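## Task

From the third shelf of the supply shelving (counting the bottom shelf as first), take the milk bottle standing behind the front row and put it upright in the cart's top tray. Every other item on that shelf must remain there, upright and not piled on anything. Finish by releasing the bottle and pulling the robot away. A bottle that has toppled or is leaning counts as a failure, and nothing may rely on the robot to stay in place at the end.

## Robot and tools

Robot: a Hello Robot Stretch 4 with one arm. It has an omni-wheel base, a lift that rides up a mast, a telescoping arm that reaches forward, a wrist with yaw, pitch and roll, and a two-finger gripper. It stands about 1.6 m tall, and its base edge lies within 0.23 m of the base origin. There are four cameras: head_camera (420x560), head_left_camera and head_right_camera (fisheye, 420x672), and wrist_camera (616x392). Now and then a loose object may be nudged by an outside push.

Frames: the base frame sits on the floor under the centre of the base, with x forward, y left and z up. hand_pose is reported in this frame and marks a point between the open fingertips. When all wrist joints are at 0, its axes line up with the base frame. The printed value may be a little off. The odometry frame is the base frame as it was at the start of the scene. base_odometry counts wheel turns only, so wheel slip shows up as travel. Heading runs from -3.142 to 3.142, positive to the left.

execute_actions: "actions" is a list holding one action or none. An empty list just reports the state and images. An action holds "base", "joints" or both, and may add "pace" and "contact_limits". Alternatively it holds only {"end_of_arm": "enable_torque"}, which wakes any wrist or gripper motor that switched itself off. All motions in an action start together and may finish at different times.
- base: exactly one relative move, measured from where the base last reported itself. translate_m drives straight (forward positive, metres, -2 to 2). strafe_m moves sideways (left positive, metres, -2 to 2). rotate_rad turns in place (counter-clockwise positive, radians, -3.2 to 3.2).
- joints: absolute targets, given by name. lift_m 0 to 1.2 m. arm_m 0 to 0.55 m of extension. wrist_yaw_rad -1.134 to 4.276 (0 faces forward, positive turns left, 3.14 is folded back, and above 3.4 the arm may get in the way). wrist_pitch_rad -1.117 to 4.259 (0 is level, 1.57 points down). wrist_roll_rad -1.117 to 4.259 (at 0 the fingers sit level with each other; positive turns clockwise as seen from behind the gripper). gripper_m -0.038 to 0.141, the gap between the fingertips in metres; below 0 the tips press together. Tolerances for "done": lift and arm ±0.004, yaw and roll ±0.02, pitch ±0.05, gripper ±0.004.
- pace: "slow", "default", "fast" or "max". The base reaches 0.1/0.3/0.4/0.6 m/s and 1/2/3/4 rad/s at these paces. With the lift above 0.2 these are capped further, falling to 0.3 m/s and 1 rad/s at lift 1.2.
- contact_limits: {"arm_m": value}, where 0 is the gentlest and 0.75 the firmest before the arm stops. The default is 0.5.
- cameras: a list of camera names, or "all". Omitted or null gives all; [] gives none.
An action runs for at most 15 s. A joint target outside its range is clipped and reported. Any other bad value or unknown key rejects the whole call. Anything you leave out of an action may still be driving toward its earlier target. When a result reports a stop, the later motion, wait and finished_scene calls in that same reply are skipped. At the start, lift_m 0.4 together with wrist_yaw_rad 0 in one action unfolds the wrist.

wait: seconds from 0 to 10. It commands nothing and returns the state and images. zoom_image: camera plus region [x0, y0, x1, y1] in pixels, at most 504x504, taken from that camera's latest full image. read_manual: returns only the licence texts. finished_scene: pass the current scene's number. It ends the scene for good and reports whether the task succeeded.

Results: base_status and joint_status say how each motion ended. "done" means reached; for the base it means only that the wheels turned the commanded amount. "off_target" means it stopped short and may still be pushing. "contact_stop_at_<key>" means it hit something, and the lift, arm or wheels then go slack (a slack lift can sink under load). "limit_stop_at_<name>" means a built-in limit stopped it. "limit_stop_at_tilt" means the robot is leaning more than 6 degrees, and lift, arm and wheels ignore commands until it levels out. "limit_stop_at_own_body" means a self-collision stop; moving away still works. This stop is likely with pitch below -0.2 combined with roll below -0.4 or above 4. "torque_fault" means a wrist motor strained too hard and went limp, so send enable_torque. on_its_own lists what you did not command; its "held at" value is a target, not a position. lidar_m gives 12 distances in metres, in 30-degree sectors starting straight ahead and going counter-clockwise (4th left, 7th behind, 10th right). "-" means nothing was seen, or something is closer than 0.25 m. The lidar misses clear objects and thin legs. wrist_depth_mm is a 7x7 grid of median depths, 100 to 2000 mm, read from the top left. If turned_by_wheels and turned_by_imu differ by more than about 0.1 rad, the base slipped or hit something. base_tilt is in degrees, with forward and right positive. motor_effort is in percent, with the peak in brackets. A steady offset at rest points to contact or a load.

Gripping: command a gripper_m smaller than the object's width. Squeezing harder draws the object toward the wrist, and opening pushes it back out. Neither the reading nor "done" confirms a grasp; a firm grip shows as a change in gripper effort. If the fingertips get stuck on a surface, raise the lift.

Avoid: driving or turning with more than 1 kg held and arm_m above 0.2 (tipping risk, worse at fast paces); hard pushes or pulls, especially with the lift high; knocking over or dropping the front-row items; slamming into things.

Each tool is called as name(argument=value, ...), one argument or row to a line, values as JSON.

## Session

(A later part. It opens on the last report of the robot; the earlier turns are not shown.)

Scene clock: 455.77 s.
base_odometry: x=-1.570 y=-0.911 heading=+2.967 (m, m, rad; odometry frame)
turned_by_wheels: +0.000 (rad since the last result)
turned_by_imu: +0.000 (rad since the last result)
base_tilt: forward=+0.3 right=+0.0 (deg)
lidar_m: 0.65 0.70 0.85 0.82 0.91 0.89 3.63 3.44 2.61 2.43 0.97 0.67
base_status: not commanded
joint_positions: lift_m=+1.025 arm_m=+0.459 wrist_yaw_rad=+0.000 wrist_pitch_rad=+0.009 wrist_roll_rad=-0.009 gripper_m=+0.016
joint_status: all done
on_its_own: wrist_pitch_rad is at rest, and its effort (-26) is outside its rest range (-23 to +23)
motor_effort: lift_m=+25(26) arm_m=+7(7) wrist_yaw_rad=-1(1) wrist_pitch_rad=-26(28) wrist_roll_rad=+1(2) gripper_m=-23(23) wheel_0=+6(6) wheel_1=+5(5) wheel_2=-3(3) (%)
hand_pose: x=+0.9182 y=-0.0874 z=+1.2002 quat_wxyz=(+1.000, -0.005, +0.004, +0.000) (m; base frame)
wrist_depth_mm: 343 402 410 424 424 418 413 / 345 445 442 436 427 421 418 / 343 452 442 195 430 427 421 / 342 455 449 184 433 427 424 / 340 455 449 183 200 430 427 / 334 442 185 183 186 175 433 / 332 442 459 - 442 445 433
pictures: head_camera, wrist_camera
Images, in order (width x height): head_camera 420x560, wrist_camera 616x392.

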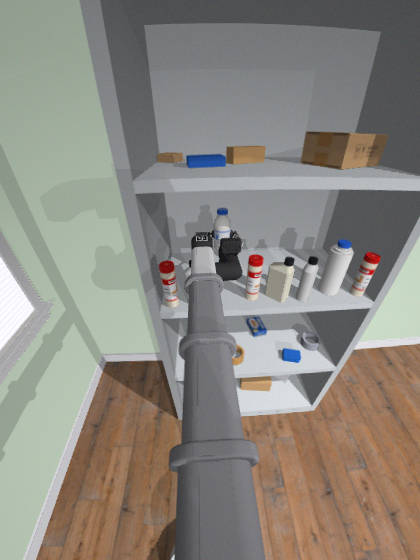

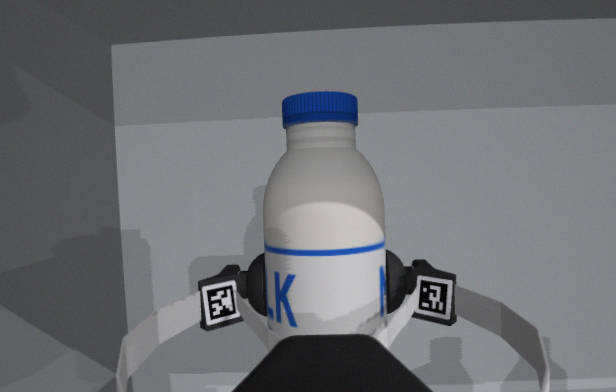

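execute_actions(
  actions=[
    {"joints": {"arm_m": 0.02}, "pace": "fast"},
  ],
  cameras=["head_camera", "wrist_camera"],
)

Scene clock: 492.87 s.
base_odometry: x=-1.570 y=-0.911 heading=+2.967 (m, m, rad; odometry frame)
turned_by_wheels: +0.000 (rad since the last result)
turned_by_imu: +0.000 (rad since the last result)
base_tilt: forward=+0.3 right=-0.1 (deg)
lidar_m: 0.42 0.69 0.85 0.81 0.91 0.88 3.64 3.42 2.62 2.42 0.96 0.68
base_status: not commanded
joint_positions: lift_m=+1.025 arm_m=+0.021 wrist_yaw_rad=+0.000 wrist_pitch_rad=+0.009 wrist_roll_rad=-0.009 gripper_m=+0.016
joint_status: all done
on_its_own: wrist_pitch_rad is at rest, and its effort (-26) is outside its rest range (-23 to +23)
motor_effort: lift_m=+25(25) arm_m=-7(7) wrist_yaw_rad=+0(2) wrist_pitch_rad=-26(26) wrist_roll_rad=+1(2) gripper_m=-22(23) wheel_0=+6(6) wheel_1=+5(5) wheel_2=-3(3) (%)
hand_pose: x=+0.4806 y=-0.0875 z=+1.2002 quat_wxyz=(+1.000, -0.005, +0.005, +0.000) (m; base frame)
wrist_depth_mm: 931 427 424 421 427 433 445 / 931 504 647 549 699 707 732 / 931 500 878 195 866 866 854 / 946 500 891 184 866 878 842 / 976 462 723 182 201 866 866 / 976 452 185 182 186 175 452 / 991 452 488 - 473 466 442
pictures: head_camera, wrist_camera
Images, in order (width x height): head_camera 420x560, wrist_camera 616x392.

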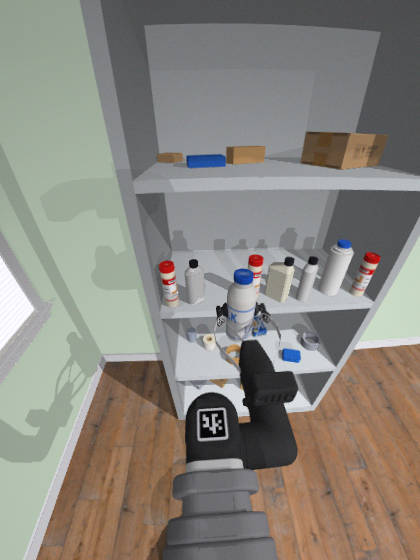

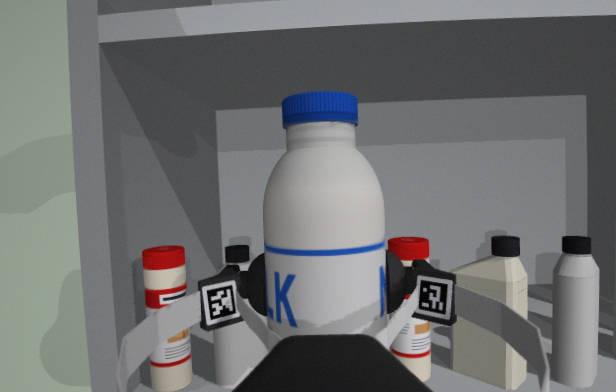

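execute_actions(
  actions=[
    {"base": {"rotate_rad": -1.967}, "joints": {"lift_m": 0.78}},
  ],
)

Scene clock: 499.20 s.
base_odometry: x=-1.570 y=-0.911 heading=+1.001 (m, m, rad; odometry frame)
turned_by_wheels: -1.966 (rad since the last result)
turned_by_imu: -1.971 (rad since the last result)
base_tilt: forward=+0.3 right=+0.0 (deg)
lidar_m: 0.41 2.43 0.85 0.67 0.64 1.04 0.81 0.82 0.91 0.97 3.42 3.56
base_status: done
joint_positions: lift_m=+0.780 arm_m=+0.021 wrist_yaw_rad=+0.000 wrist_pitch_rad=+0.009 wrist_roll_rad=-0.009 gripper_m=+0.016
joint_status: all done
on_its_own: wrist_pitch_rad is at rest, and its effort (-26) is outside its rest range (-23 to +23)
motor_effort: lift_m=+19(23) arm_m=-7(7) wrist_yaw_rad=+0(4) wrist_pitch_rad=-26(25) wrist_roll_rad=+2(1) gripper_m=-24(24) wheel_0=+6(11) wheel_1=+4(9) wheel_2=+6(12) (%)
hand_pose: x=+0.4806 y=-0.0874 z=+0.9557 quat_wxyz=(+1.000, -0.005, +0.005, +0.000) (m; base frame)
wrist_depth_mm: - - - - - - - / - - - - - - - / - - - 195 - - - / - - - 184 - - - / - - - 182 200 - - / - - 185 183 186 176 - / - - - - - - 1983
pictures: head_camera, head_left_camera, head_right_camera, wrist_camera
Images, in order (width x height): head_camera 420x560, head_left_camera 420x672, head_right_camera 420x672, wrist_camera 616x392.

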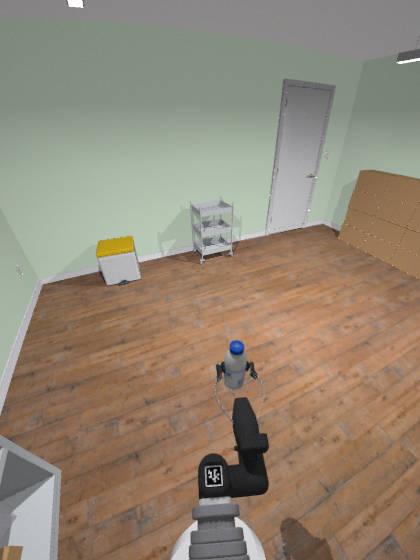

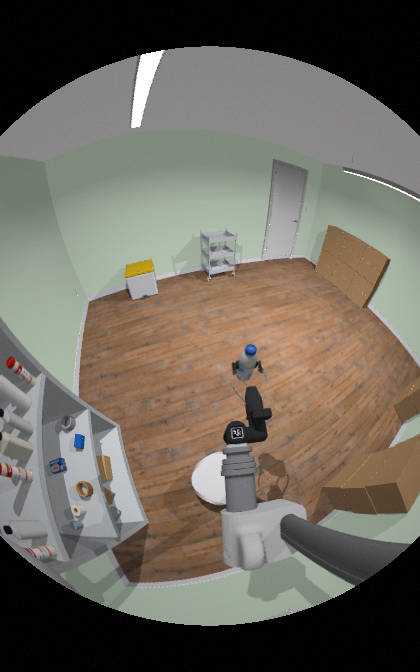

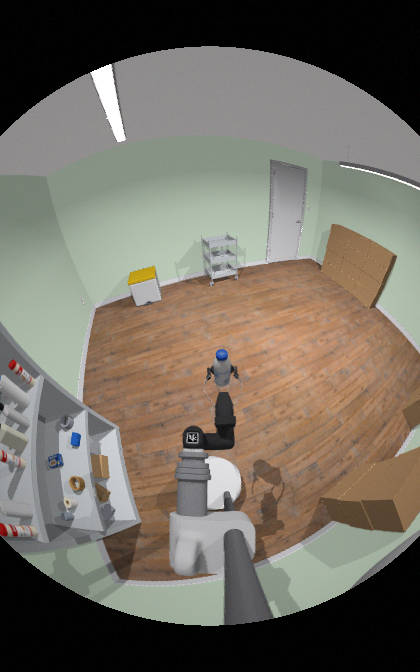

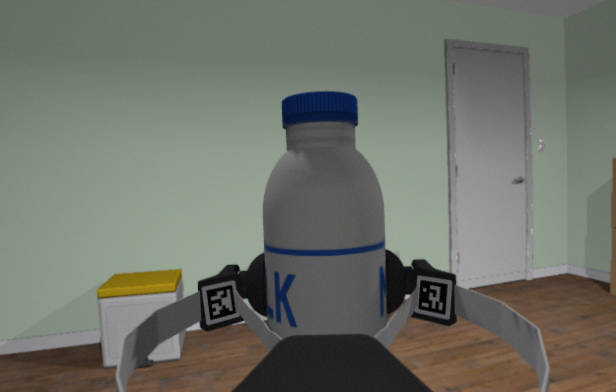

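zoom_image(
  camera="head_camera",
  region=[160, 170, 270, 280],
)

Region (160, 170, 270, 280) of head_camera's 420x560 image, scaled by 4.582, with more detail than that image has.

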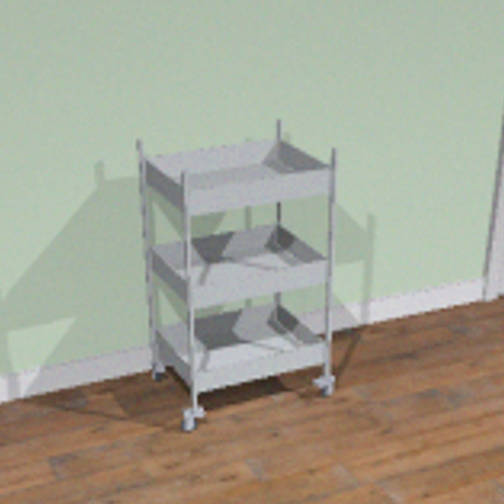

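execute_actions(
  actions=[
    {"base": {"rotate_rad": -0.21}},
  ],
  cameras=[],
)

execute_actions(
  actions=[
    {"base": {"translate_m": 2.0}, "pace": "fast"},
  ],
  cameras=[],
)

execute_actions(
  actions=[
    {"base": {"rotate_rad": 0.61}, "joints": {"arm_m": 0.2}},
  ],
)

Scene clock: 551.90 s.
base_odometry: x=-1.570 y=-0.911 heading=+0.792 (m, m, rad; odometry frame)
turned_by_wheels: -0.209 (rad since the last result)
turned_by_imu: -0.209 (rad since the last result)
base_tilt: forward=+0.3 right=-0.1 (deg)
lidar_m: 0.44 2.41 1.69 0.71 0.64 0.68 0.85 0.83 0.89 0.89 2.22 3.45
base_status: done
joint_positions: lift_m=+0.780 arm_m=+0.021 wrist_yaw_rad=+0.000 wrist_pitch_rad=+0.009 wrist_roll_rad=-0.009 gripper_m=+0.016
joint_status: not commanded
on_its_own: wrist_pitch_rad is at rest, and its effort (-26) is outside its rest range (-23 to +23)
motor_effort: lift_m=+19(19) arm_m=-7(7) wrist_yaw_rad=-1(3) wrist_pitch_rad=-26(25) wrist_roll_rad=+1(1) gripper_m=-24(23) wheel_0=+6(12) wheel_1=+5(6) wheel_2=+5(11) (%)
hand_pose: x=+0.4806 y=-0.0874 z=+0.9557 quat_wxyz=(+1.000, -0.005, +0.005, +0.000) (m; base frame)
wrist_depth_mm: - - - - - - - / - - - - - - - / - - - 195 - - - / - - - 183 - - - / - - - 182 202 - - / 1921 - 185 183 186 176 - / 1921 - - - - - 1983
pictures: none
No camera images: the call's "cameras" was empty. Leave "cameras" out to get every camera's image.

Scene clock: 558.30 s.
base_odometry: x=-0.167 y=+0.513 heading=+0.793 (m, m, rad; odometry frame)
turned_by_wheels: +0.001 (rad since the last result)
turned_by_imu: -0.004 (rad since the last result)
base_tilt: forward=+0.3 right=-0.1 (deg)
lidar_m: 0.43 0.77 1.22 1.26 2.18 2.00 2.43 2.23 2.50 2.37 2.24 1.77
base_status: done
joint_positions: lift_m=+0.780 arm_m=+0.021 wrist_yaw_rad=+0.000 wrist_pitch_rad=+0.009 wrist_roll_rad=-0.009 gripper_m=+0.016
joint_status: not commanded
on_its_own: wrist_pitch_rad is at rest, and its effort (-26) is outside its rest range (-23 to +23)
motor_effort: lift_m=+20(20) arm_m=-7(7) wrist_yaw_rad=-1(0) wrist_pitch_rad=-26(25) wrist_roll_rad=+1(1) gripper_m=-25(24) wheel_0=+6(11) wheel_1=+5(13) wheel_2=-3(16) (%)
hand_pose: x=+0.4806 y=-0.0874 z=+0.9556 quat_wxyz=(+1.000, -0.005, +0.005, +0.000) (m; base frame)
wrist_depth_mm: 878 960 1060 1205 1397 1618 1983 / 866 976 1078 1138 1397 1618 1921 / 878 991 1060 195 1397 1576 - / 878 960 1060 184 1397 1618 1983 / 878 960 1078 182 201 1618 - / 854 878 185 182 186 175 - / 750 585 1098 - 1430 1618 1921
pictures: none
No camera images: the call's "cameras" was empty. Leave "cameras" out to get every camera's image.

Scene clock: 559.93 s.
base_odometry: x=-0.167 y=+0.513 heading=+1.402 (m, m, rad; odometry frame)
turned_by_wheels: +0.609 (rad since the last result)
turned_by_imu: +0.610 (rad since the last result)
base_tilt: forward=+0.3 right=-0.1 (deg)
lidar_m: 0.62 1.27 1.25 2.18 1.98 2.53 2.22 2.51 2.31 2.24 1.63 0.81
base_status: done
joint_positions: lift_m=+0.780 arm_m=+0.199 wrist_yaw_rad=+0.000 wrist_pitch_rad=+0.009 wrist_roll_rad=-0.009 gripper_m=+0.016
joint_status: all done
on_its_own: wrist_pitch_rad is at rest, and its effort (-25) is outside its rest range (-23 to +23)
motor_effort: lift_m=+20(20) arm_m=+7(9) wrist_yaw_rad=-1(4) wrist_pitch_rad=-25(26) wrist_roll_rad=+1(1) gripper_m=-23(23) wheel_0=-4(11) wheel_1=-5(8) wheel_2=-5(12) (%)
hand_pose: x=+0.6581 y=-0.0874 z=+0.9556 quat_wxyz=(+1.000, -0.005, +0.005, +0.000) (m; base frame)
wrist_depth_mm: 820 798 798 778 768 750 750 / 842 842 798 788 768 750 741 / 831 831 820 195 768 759 750 / 854 831 809 183 788 768 750 / 854 831 831 182 200 768 759 / 878 820 185 183 186 176 768 / 866 854 707 - 683 647 768
pictures: head_camera, head_left_camera, head_right_camera, wrist_camera
Images, in order (width x height): head_camera 420x560, head_left_camera 420x672, head_right_camera 420x672, wrist_camera 616x392.

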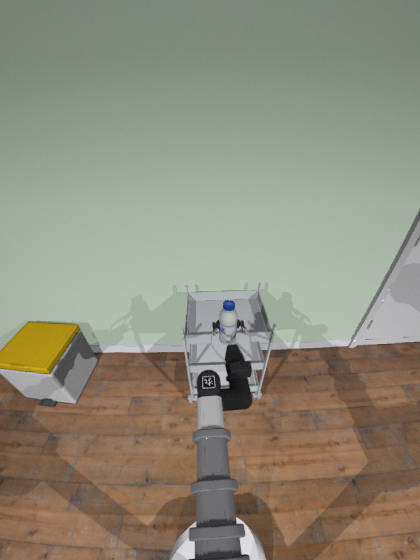

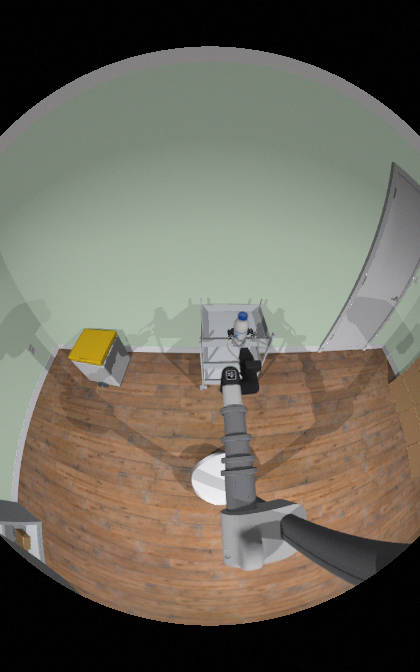

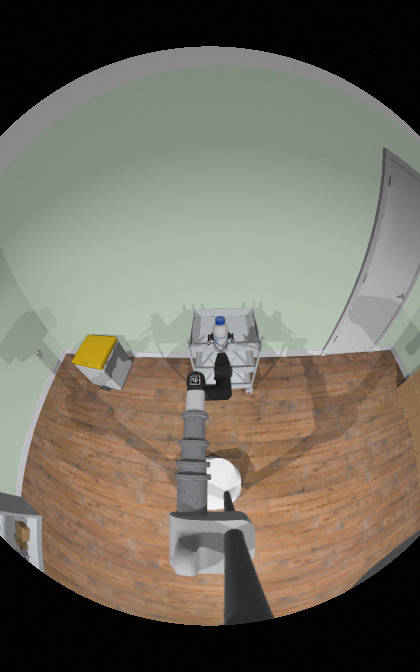

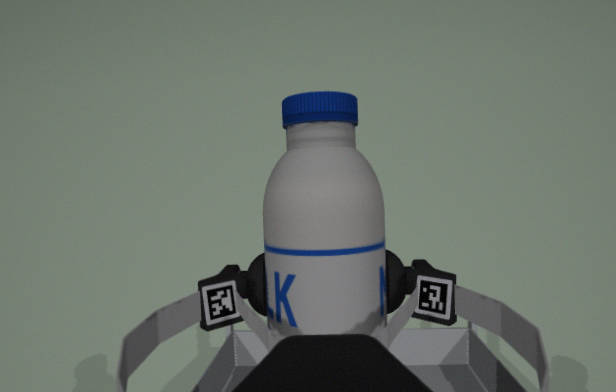

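zoom_image(
  camera="head_camera",
  region=[160, 270, 300, 420],
)

Region (160, 270, 300, 420) of head_camera's 420x560 image, scaled by 3.360, with more detail than that image has; it fills the left 470 columns of this view, and the rest is white.

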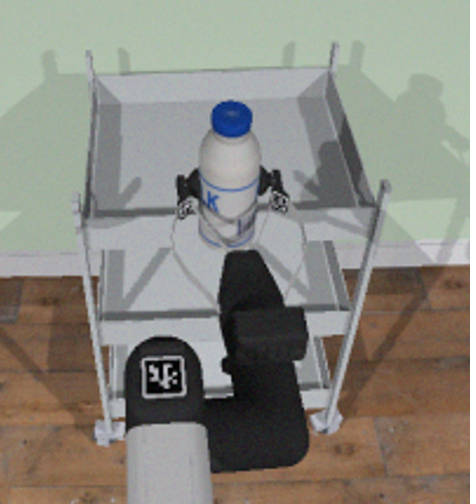

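execute_actions(
  actions=[
    {"joints": {"arm_m": 0.413, "lift_m": 0.68}},
  ],
  cameras=["head_camera", "wrist_camera", "head_left_camera"],
)

Scene clock: 589.80 s.
base_odometry: x=-0.167 y=+0.513 heading=+1.402 (m, m, rad; odometry frame)
turned_by_wheels: +0.000 (rad since the last result)
turned_by_imu: +0.000 (rad since the last result)
base_tilt: forward=+0.3 right=-0.1 (deg)
lidar_m: 0.77 1.27 1.23 2.18 1.99 2.56 2.23 2.51 2.32 2.24 1.65 0.81
base_status: not commanded
joint_positions: lift_m=+0.680 arm_m=+0.412 wrist_yaw_rad=+0.000 wrist_pitch_rad=+0.009 wrist_roll_rad=-0.009 gripper_m=+0.016
joint_status: all done
on_its_own: wrist_pitch_rad is at rest, and its effort (-27) is outside its rest range (-23 to +23)
motor_effort: lift_m=+19(20) arm_m=+7(8) wrist_yaw_rad=-1(1) wrist_pitch_rad=-27(25) wrist_roll_rad=+1(1) gripper_m=-21(23) wheel_0=-4(4) wheel_1=-5(5) wheel_2=-5(5) (%)
hand_pose: x=+0.8712 y=-0.0874 z=+0.8556 quat_wxyz=(+1.000, -0.005, +0.005, +0.000) (m; base frame)
wrist_depth_mm: 603 580 580 559 559 549 544 / 603 597 580 569 559 549 535 / 609 603 585 195 559 549 544 / 615 603 591 184 564 554 544 / 615 603 597 182 200 559 549 / 627 621 185 183 186 175 549 / 634 397 480 - 469 459 397
pictures: head_camera, head_left_camera, wrist_camera
Images, in order (width x height): head_camera 420x560, head_left_camera 420x672, wrist_camera 616x392.

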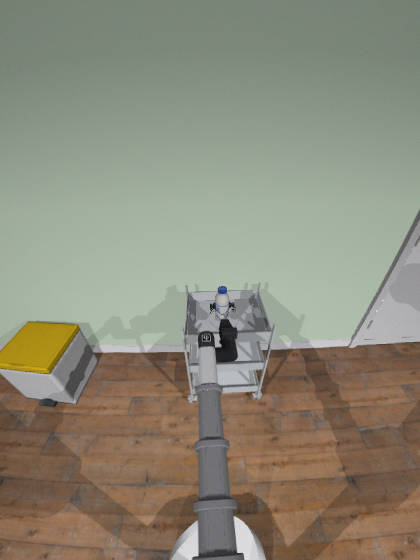

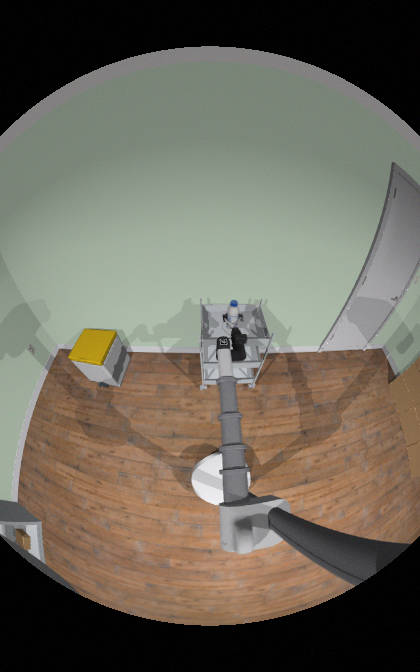

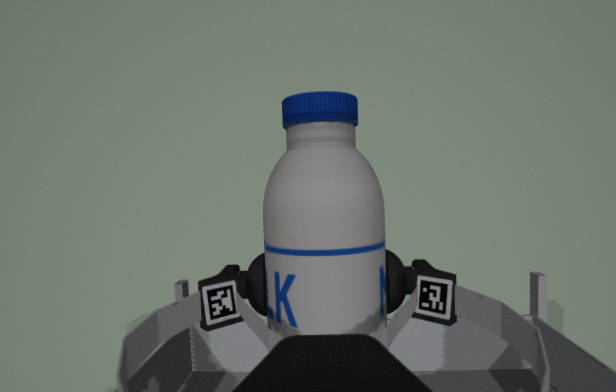

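zoom_image(
  camera="head_camera",
  region=[175, 275, 285, 385],
)

Region (175, 275, 285, 385) of head_camera's 420x560 image, scaled by 4.582, with more detail than that image has.

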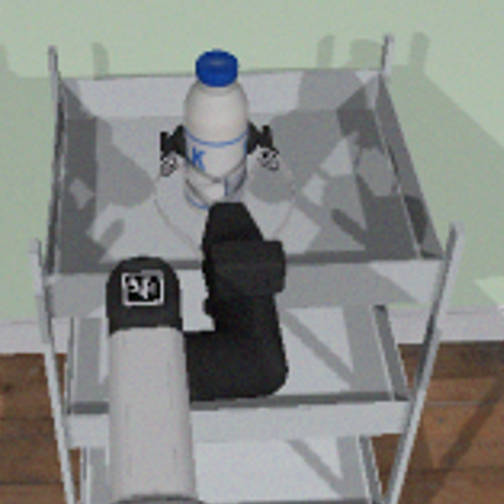

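execute_actions(
  actions=[
    {"joints": {"lift_m": 0.592}},
  ],
  cameras=["head_camera", "wrist_camera"],
)

Scene clock: 604.17 s.
base_odometry: x=-0.167 y=+0.513 heading=+1.402 (m, m, rad; odometry frame)
turned_by_wheels: +0.000 (rad since the last result)
turned_by_imu: +0.000 (rad since the last result)
base_tilt: forward=+0.4 right=-0.1 (deg)
lidar_m: 0.78 1.29 1.24 2.19 1.99 2.57 2.22 2.50 2.33 2.25 1.67 0.80
base_status: not commanded
joint_positions: lift_m=+0.592 arm_m=+0.412 wrist_yaw_rad=+0.000 wrist_pitch_rad=+0.009 wrist_roll_rad=-0.009 gripper_m=+0.016
joint_status: all done
on_its_own: wrist_pitch_rad is at rest, and its effort (-26) is outside its rest range (-23 to +23)
motor_effort: lift_m=+19(19) arm_m=+7(7) wrist_yaw_rad=-1(1) wrist_pitch_rad=-26(27) wrist_roll_rad=+2(2) gripper_m=-23(23) wheel_0=-4(4) wheel_1=-5(5) wheel_2=-5(5) (%)
hand_pose: x=+0.8712 y=-0.0874 z=+0.7676 quat_wxyz=(+1.000, -0.005, +0.005, +0.000) (m; base frame)
wrist_depth_mm: 597 591 580 574 559 544 535 / 609 597 580 564 554 549 544 / 615 597 591 195 559 549 544 / 615 609 591 184 564 549 549 / 615 609 480 182 201 455 449 / 627 330 185 183 187 175 377 / 246 304 324 - 312 301 297
pictures: head_camera, wrist_camera
Images, in order (width x height): head_camera 420x560, wrist_camera 616x392.

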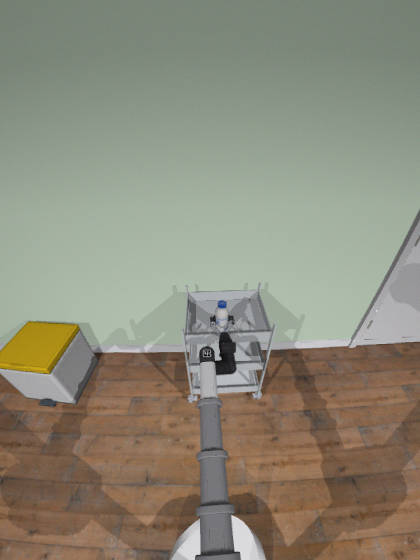

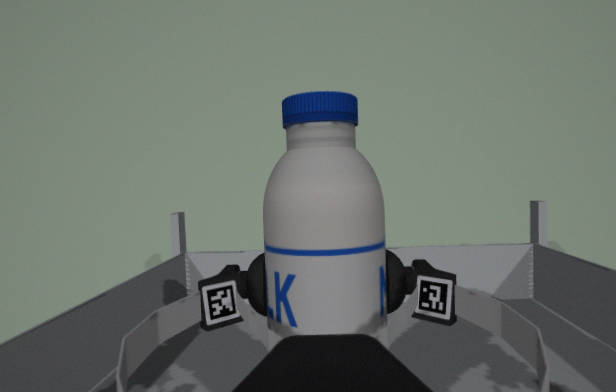

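execute_actions(
  actions=[
    {"joints": {"lift_m": 0.581}, "pace": "slow"},
  ],
  cameras=["wrist_camera"],
)

Scene clock: 610.53 s.
base_odometry: x=-0.167 y=+0.513 heading=+1.402 (m, m, rad; odometry frame)
turned_by_wheels: +0.000 (rad since the last result)
turned_by_imu: +0.000 (rad since the last result)
base_tilt: forward=+0.3 right=+0.0 (deg)
lidar_m: 0.76 1.27 1.26 2.19 1.98 2.59 2.21 2.48 2.32 2.22 1.65 0.80
base_status: not commanded
joint_positions: lift_m=+0.581 arm_m=+0.412 wrist_yaw_rad=+0.000 wrist_pitch_rad=+0.008 wrist_roll_rad=-0.009 gripper_m=+0.016
joint_status: all done
on_its_own: wrist_pitch_rad is at rest, and its effort (-24) is outside its rest range (-23 to +23)
motor_effort: lift_m=+18(18) arm_m=+7(7) wrist_yaw_rad=-2(2) wrist_pitch_rad=-24(26) wrist_roll_rad=+2(1) gripper_m=-23(23) wheel_0=-4(4) wheel_1=-5(5) wheel_2=-5(5) (%)
hand_pose: x=+0.8712 y=-0.0874 z=+0.7569 quat_wxyz=(+1.000, -0.005, +0.004, +0.000) (m; base frame)
wrist_depth_mm: 603 597 569 564 554 544 535 / 615 603 580 574 559 549 539 / 609 597 585 194 564 554 544 / 615 603 585 183 569 564 544 / 615 621 480 182 200 455 421 / 279 329 186 183 186 175 373 / 245 286 303 - 291 281 276
pictures: wrist_camera
Images, in order (width x height): wrist_camera 616x392.

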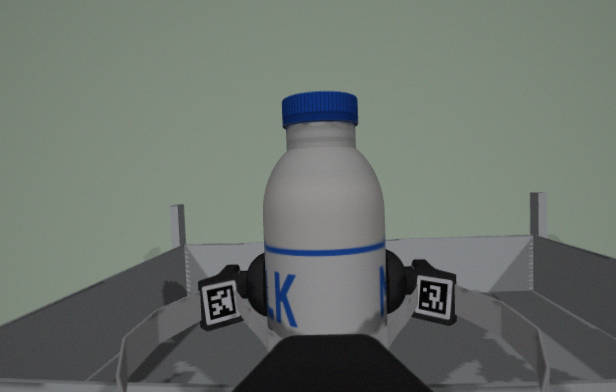

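execute_actions(
  actions=[
    {"joints": {"gripper_m": 0.095, "lift_m": 0.579}},
  ],
  cameras=["wrist_camera"],
)

Scene clock: 619.00 s.
base_odometry: x=-0.167 y=+0.513 heading=+1.402 (m, m, rad; odometry frame)
turned_by_wheels: +0.000 (rad since the last result)
turned_by_imu: +0.000 (rad since the last result)
base_tilt: forward=+0.3 right=-0.1 (deg)
lidar_m: 0.77 1.28 1.23 2.19 1.97 2.56 2.22 2.51 2.30 2.24 1.66 0.81
base_status: not commanded
joint_positions: lift_m=+0.579 arm_m=+0.412 wrist_yaw_rad=+0.000 wrist_pitch_rad=+0.003 wrist_roll_rad=-0.009 gripper_m=+0.095
joint_status: all done
motor_effort: lift_m=+18(15) arm_m=+7(7) wrist_yaw_rad=-1(1) wrist_pitch_rad=-8(24) wrist_roll_rad=+1(2) gripper_m=-2(25) wheel_0=-4(4) wheel_1=-5(5) wheel_2=-5(5) (%)
hand_pose: x=+0.8712 y=-0.0874 z=+0.7565 quat_wxyz=(+1.000, -0.005, +0.001, +0.000) (m; base frame)
wrist_depth_mm: 615 591 580 569 559 549 539 / 609 603 591 564 564 544 535 / 615 603 585 209 564 554 549 / 621 609 591 198 564 554 544 / 621 609 477 196 459 455 439 / 449 349 201 196 206 357 377 / 246 291 307 - 297 274 290
pictures: wrist_camera
Images, in order (width x height): wrist_camera 616x392.

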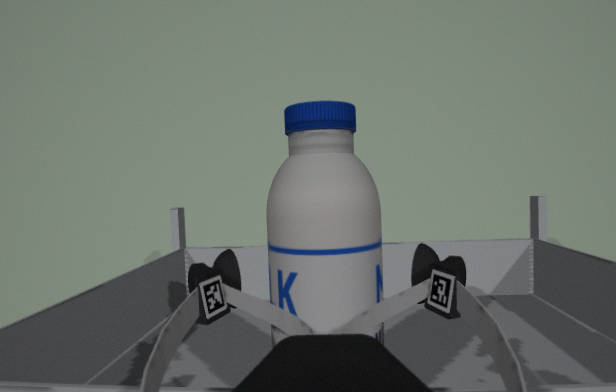

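execute_actions(
  actions=[
    {"joints": {"arm_m": 0.0, "lift_m": 0.64}},
  ],
)

Scene clock: 625.50 s.
base_odometry: x=-0.167 y=+0.513 heading=+1.402 (m, m, rad; odometry frame)
turned_by_wheels: +0.000 (rad since the last result)
turned_by_imu: +0.000 (rad since the last result)
base_tilt: forward=+0.4 right=-0.1 (deg)
lidar_m: 0.76 1.28 1.24 2.19 1.98 2.56 2.21 2.49 2.32 2.25 1.67 0.81
base_status: not commanded
joint_positions: lift_m=+0.640 arm_m=+0.001 wrist_yaw_rad=+0.000 wrist_pitch_rad=+0.003 wrist_roll_rad=-0.009 gripper_m=+0.095
joint_status: all done
motor_effort: lift_m=+23(25) arm_m=-7(7) wrist_yaw_rad=+0(1) wrist_pitch_rad=-7(9) wrist_roll_rad=+1(2) gripper_m=-1(1) wheel_0=-4(4) wheel_1=-5(5) wheel_2=-5(5) (%)
hand_pose: x=+0.4606 y=-0.0874 z=+0.8172 quat_wxyz=(+1.000, -0.005, +0.001, +0.000) (m; base frame)
wrist_depth_mm: 1025 1025 976 991 946 931 931 / 1042 1025 991 991 960 931 931 / 1042 1008 1008 991 960 946 946 / 1078 1042 1025 991 976 960 946 / 1060 1042 1008 627 891 960 946 / 1060 1078 201 559 544 530 960 / 1078 1078 1042 - 991 976 946
pictures: head_camera, head_left_camera, head_right_camera, wrist_camera
Images, in order (width x height): head_camera 420x560, head_left_camera 420x672, head_right_camera 420x672, wrist_camera 616x392.

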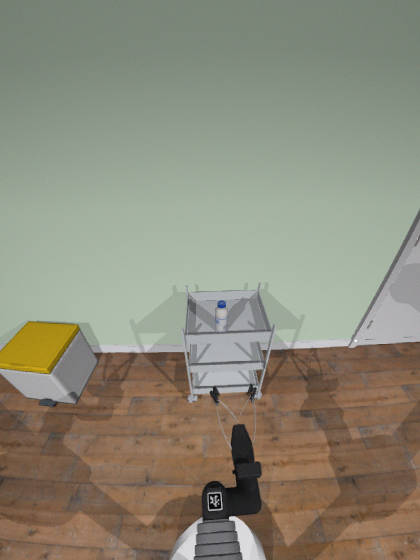

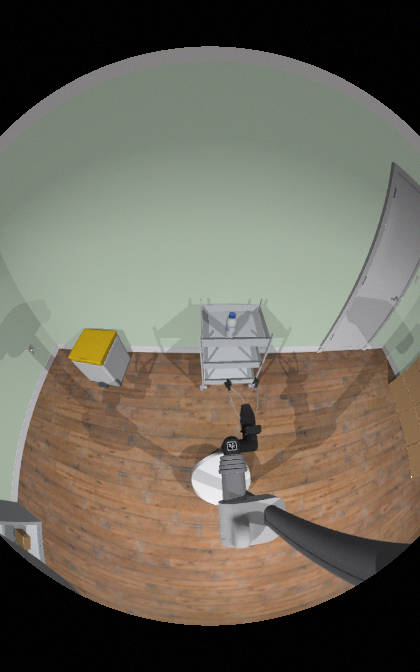

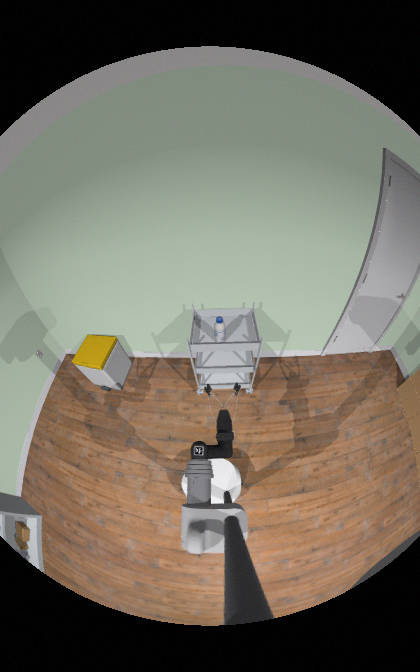

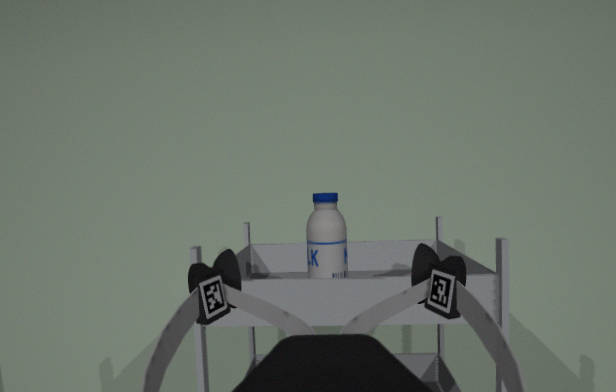

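execute_actions(
  actions=[
    {"joints": {"wrist_yaw_rad": 2.15}},
  ],
  cameras=["wrist_camera", "head_camera"],
)

Scene clock: 634.10 s.
base_odometry: x=-0.167 y=+0.513 heading=+1.402 (m, m, rad; odometry frame)
turned_by_wheels: +0.000 (rad since the last result)
turned_by_imu: +0.000 (rad since the last result)
base_tilt: forward=+0.4 right=-0.1 (deg)
lidar_m: 0.77 1.27 1.23 2.18 2.00 2.58 2.22 2.50 2.32 2.24 1.66 0.80
base_status: not commanded
joint_positions: lift_m=+0.640 arm_m=+0.001 wrist_yaw_rad=+2.150 wrist_pitch_rad=+0.003 wrist_roll_rad=-0.009 gripper_m=+0.095
joint_status: all done
motor_effort: lift_m=+23(23) arm_m=-7(7) wrist_yaw_rad=+0(6) wrist_pitch_rad=-7(7) wrist_roll_rad=+1(2) gripper_m=-1(2) wheel_0=-4(4) wheel_1=-5(5) wheel_2=-5(5) (%)
hand_pose: x=+0.0875 y=+0.2893 z=+0.8172 quat_wxyz=(+0.476, -0.003, -0.003, +0.879) (m; base frame)
wrist_depth_mm: - - - - - 1983 1708 / - - - - - 1983 1756 / - - - - - 1983 1756 / - - - - - 1983 1808 / - - - - - 1983 1708 / - - 200 - - 1983 1808 / - 1921 1921 - 1921 1708 1808
pictures: head_camera, wrist_camera
Images, in order (width x height): head_camera 420x560, wrist_camera 616x392.

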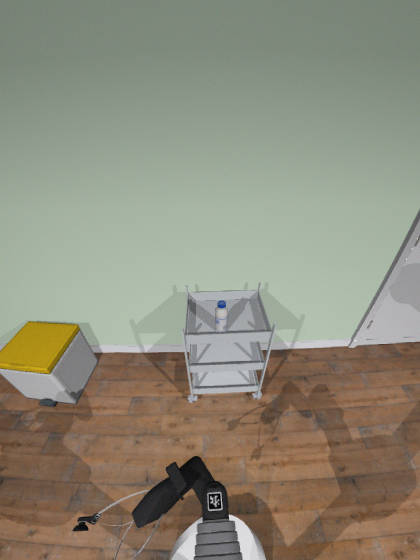

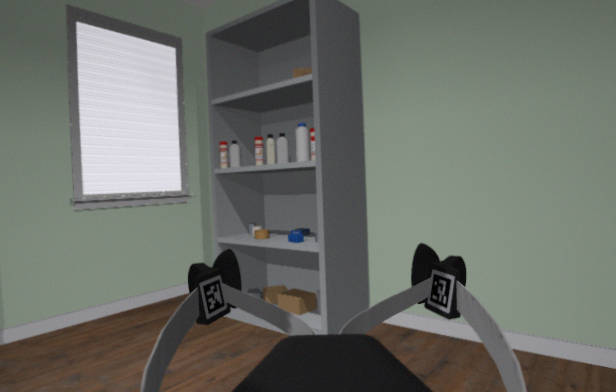

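All seven other items are still upright on the shelf, and the milk stands in the top tray.

finished_scene(
  scene=1,
)

The scene is finished: the task was done.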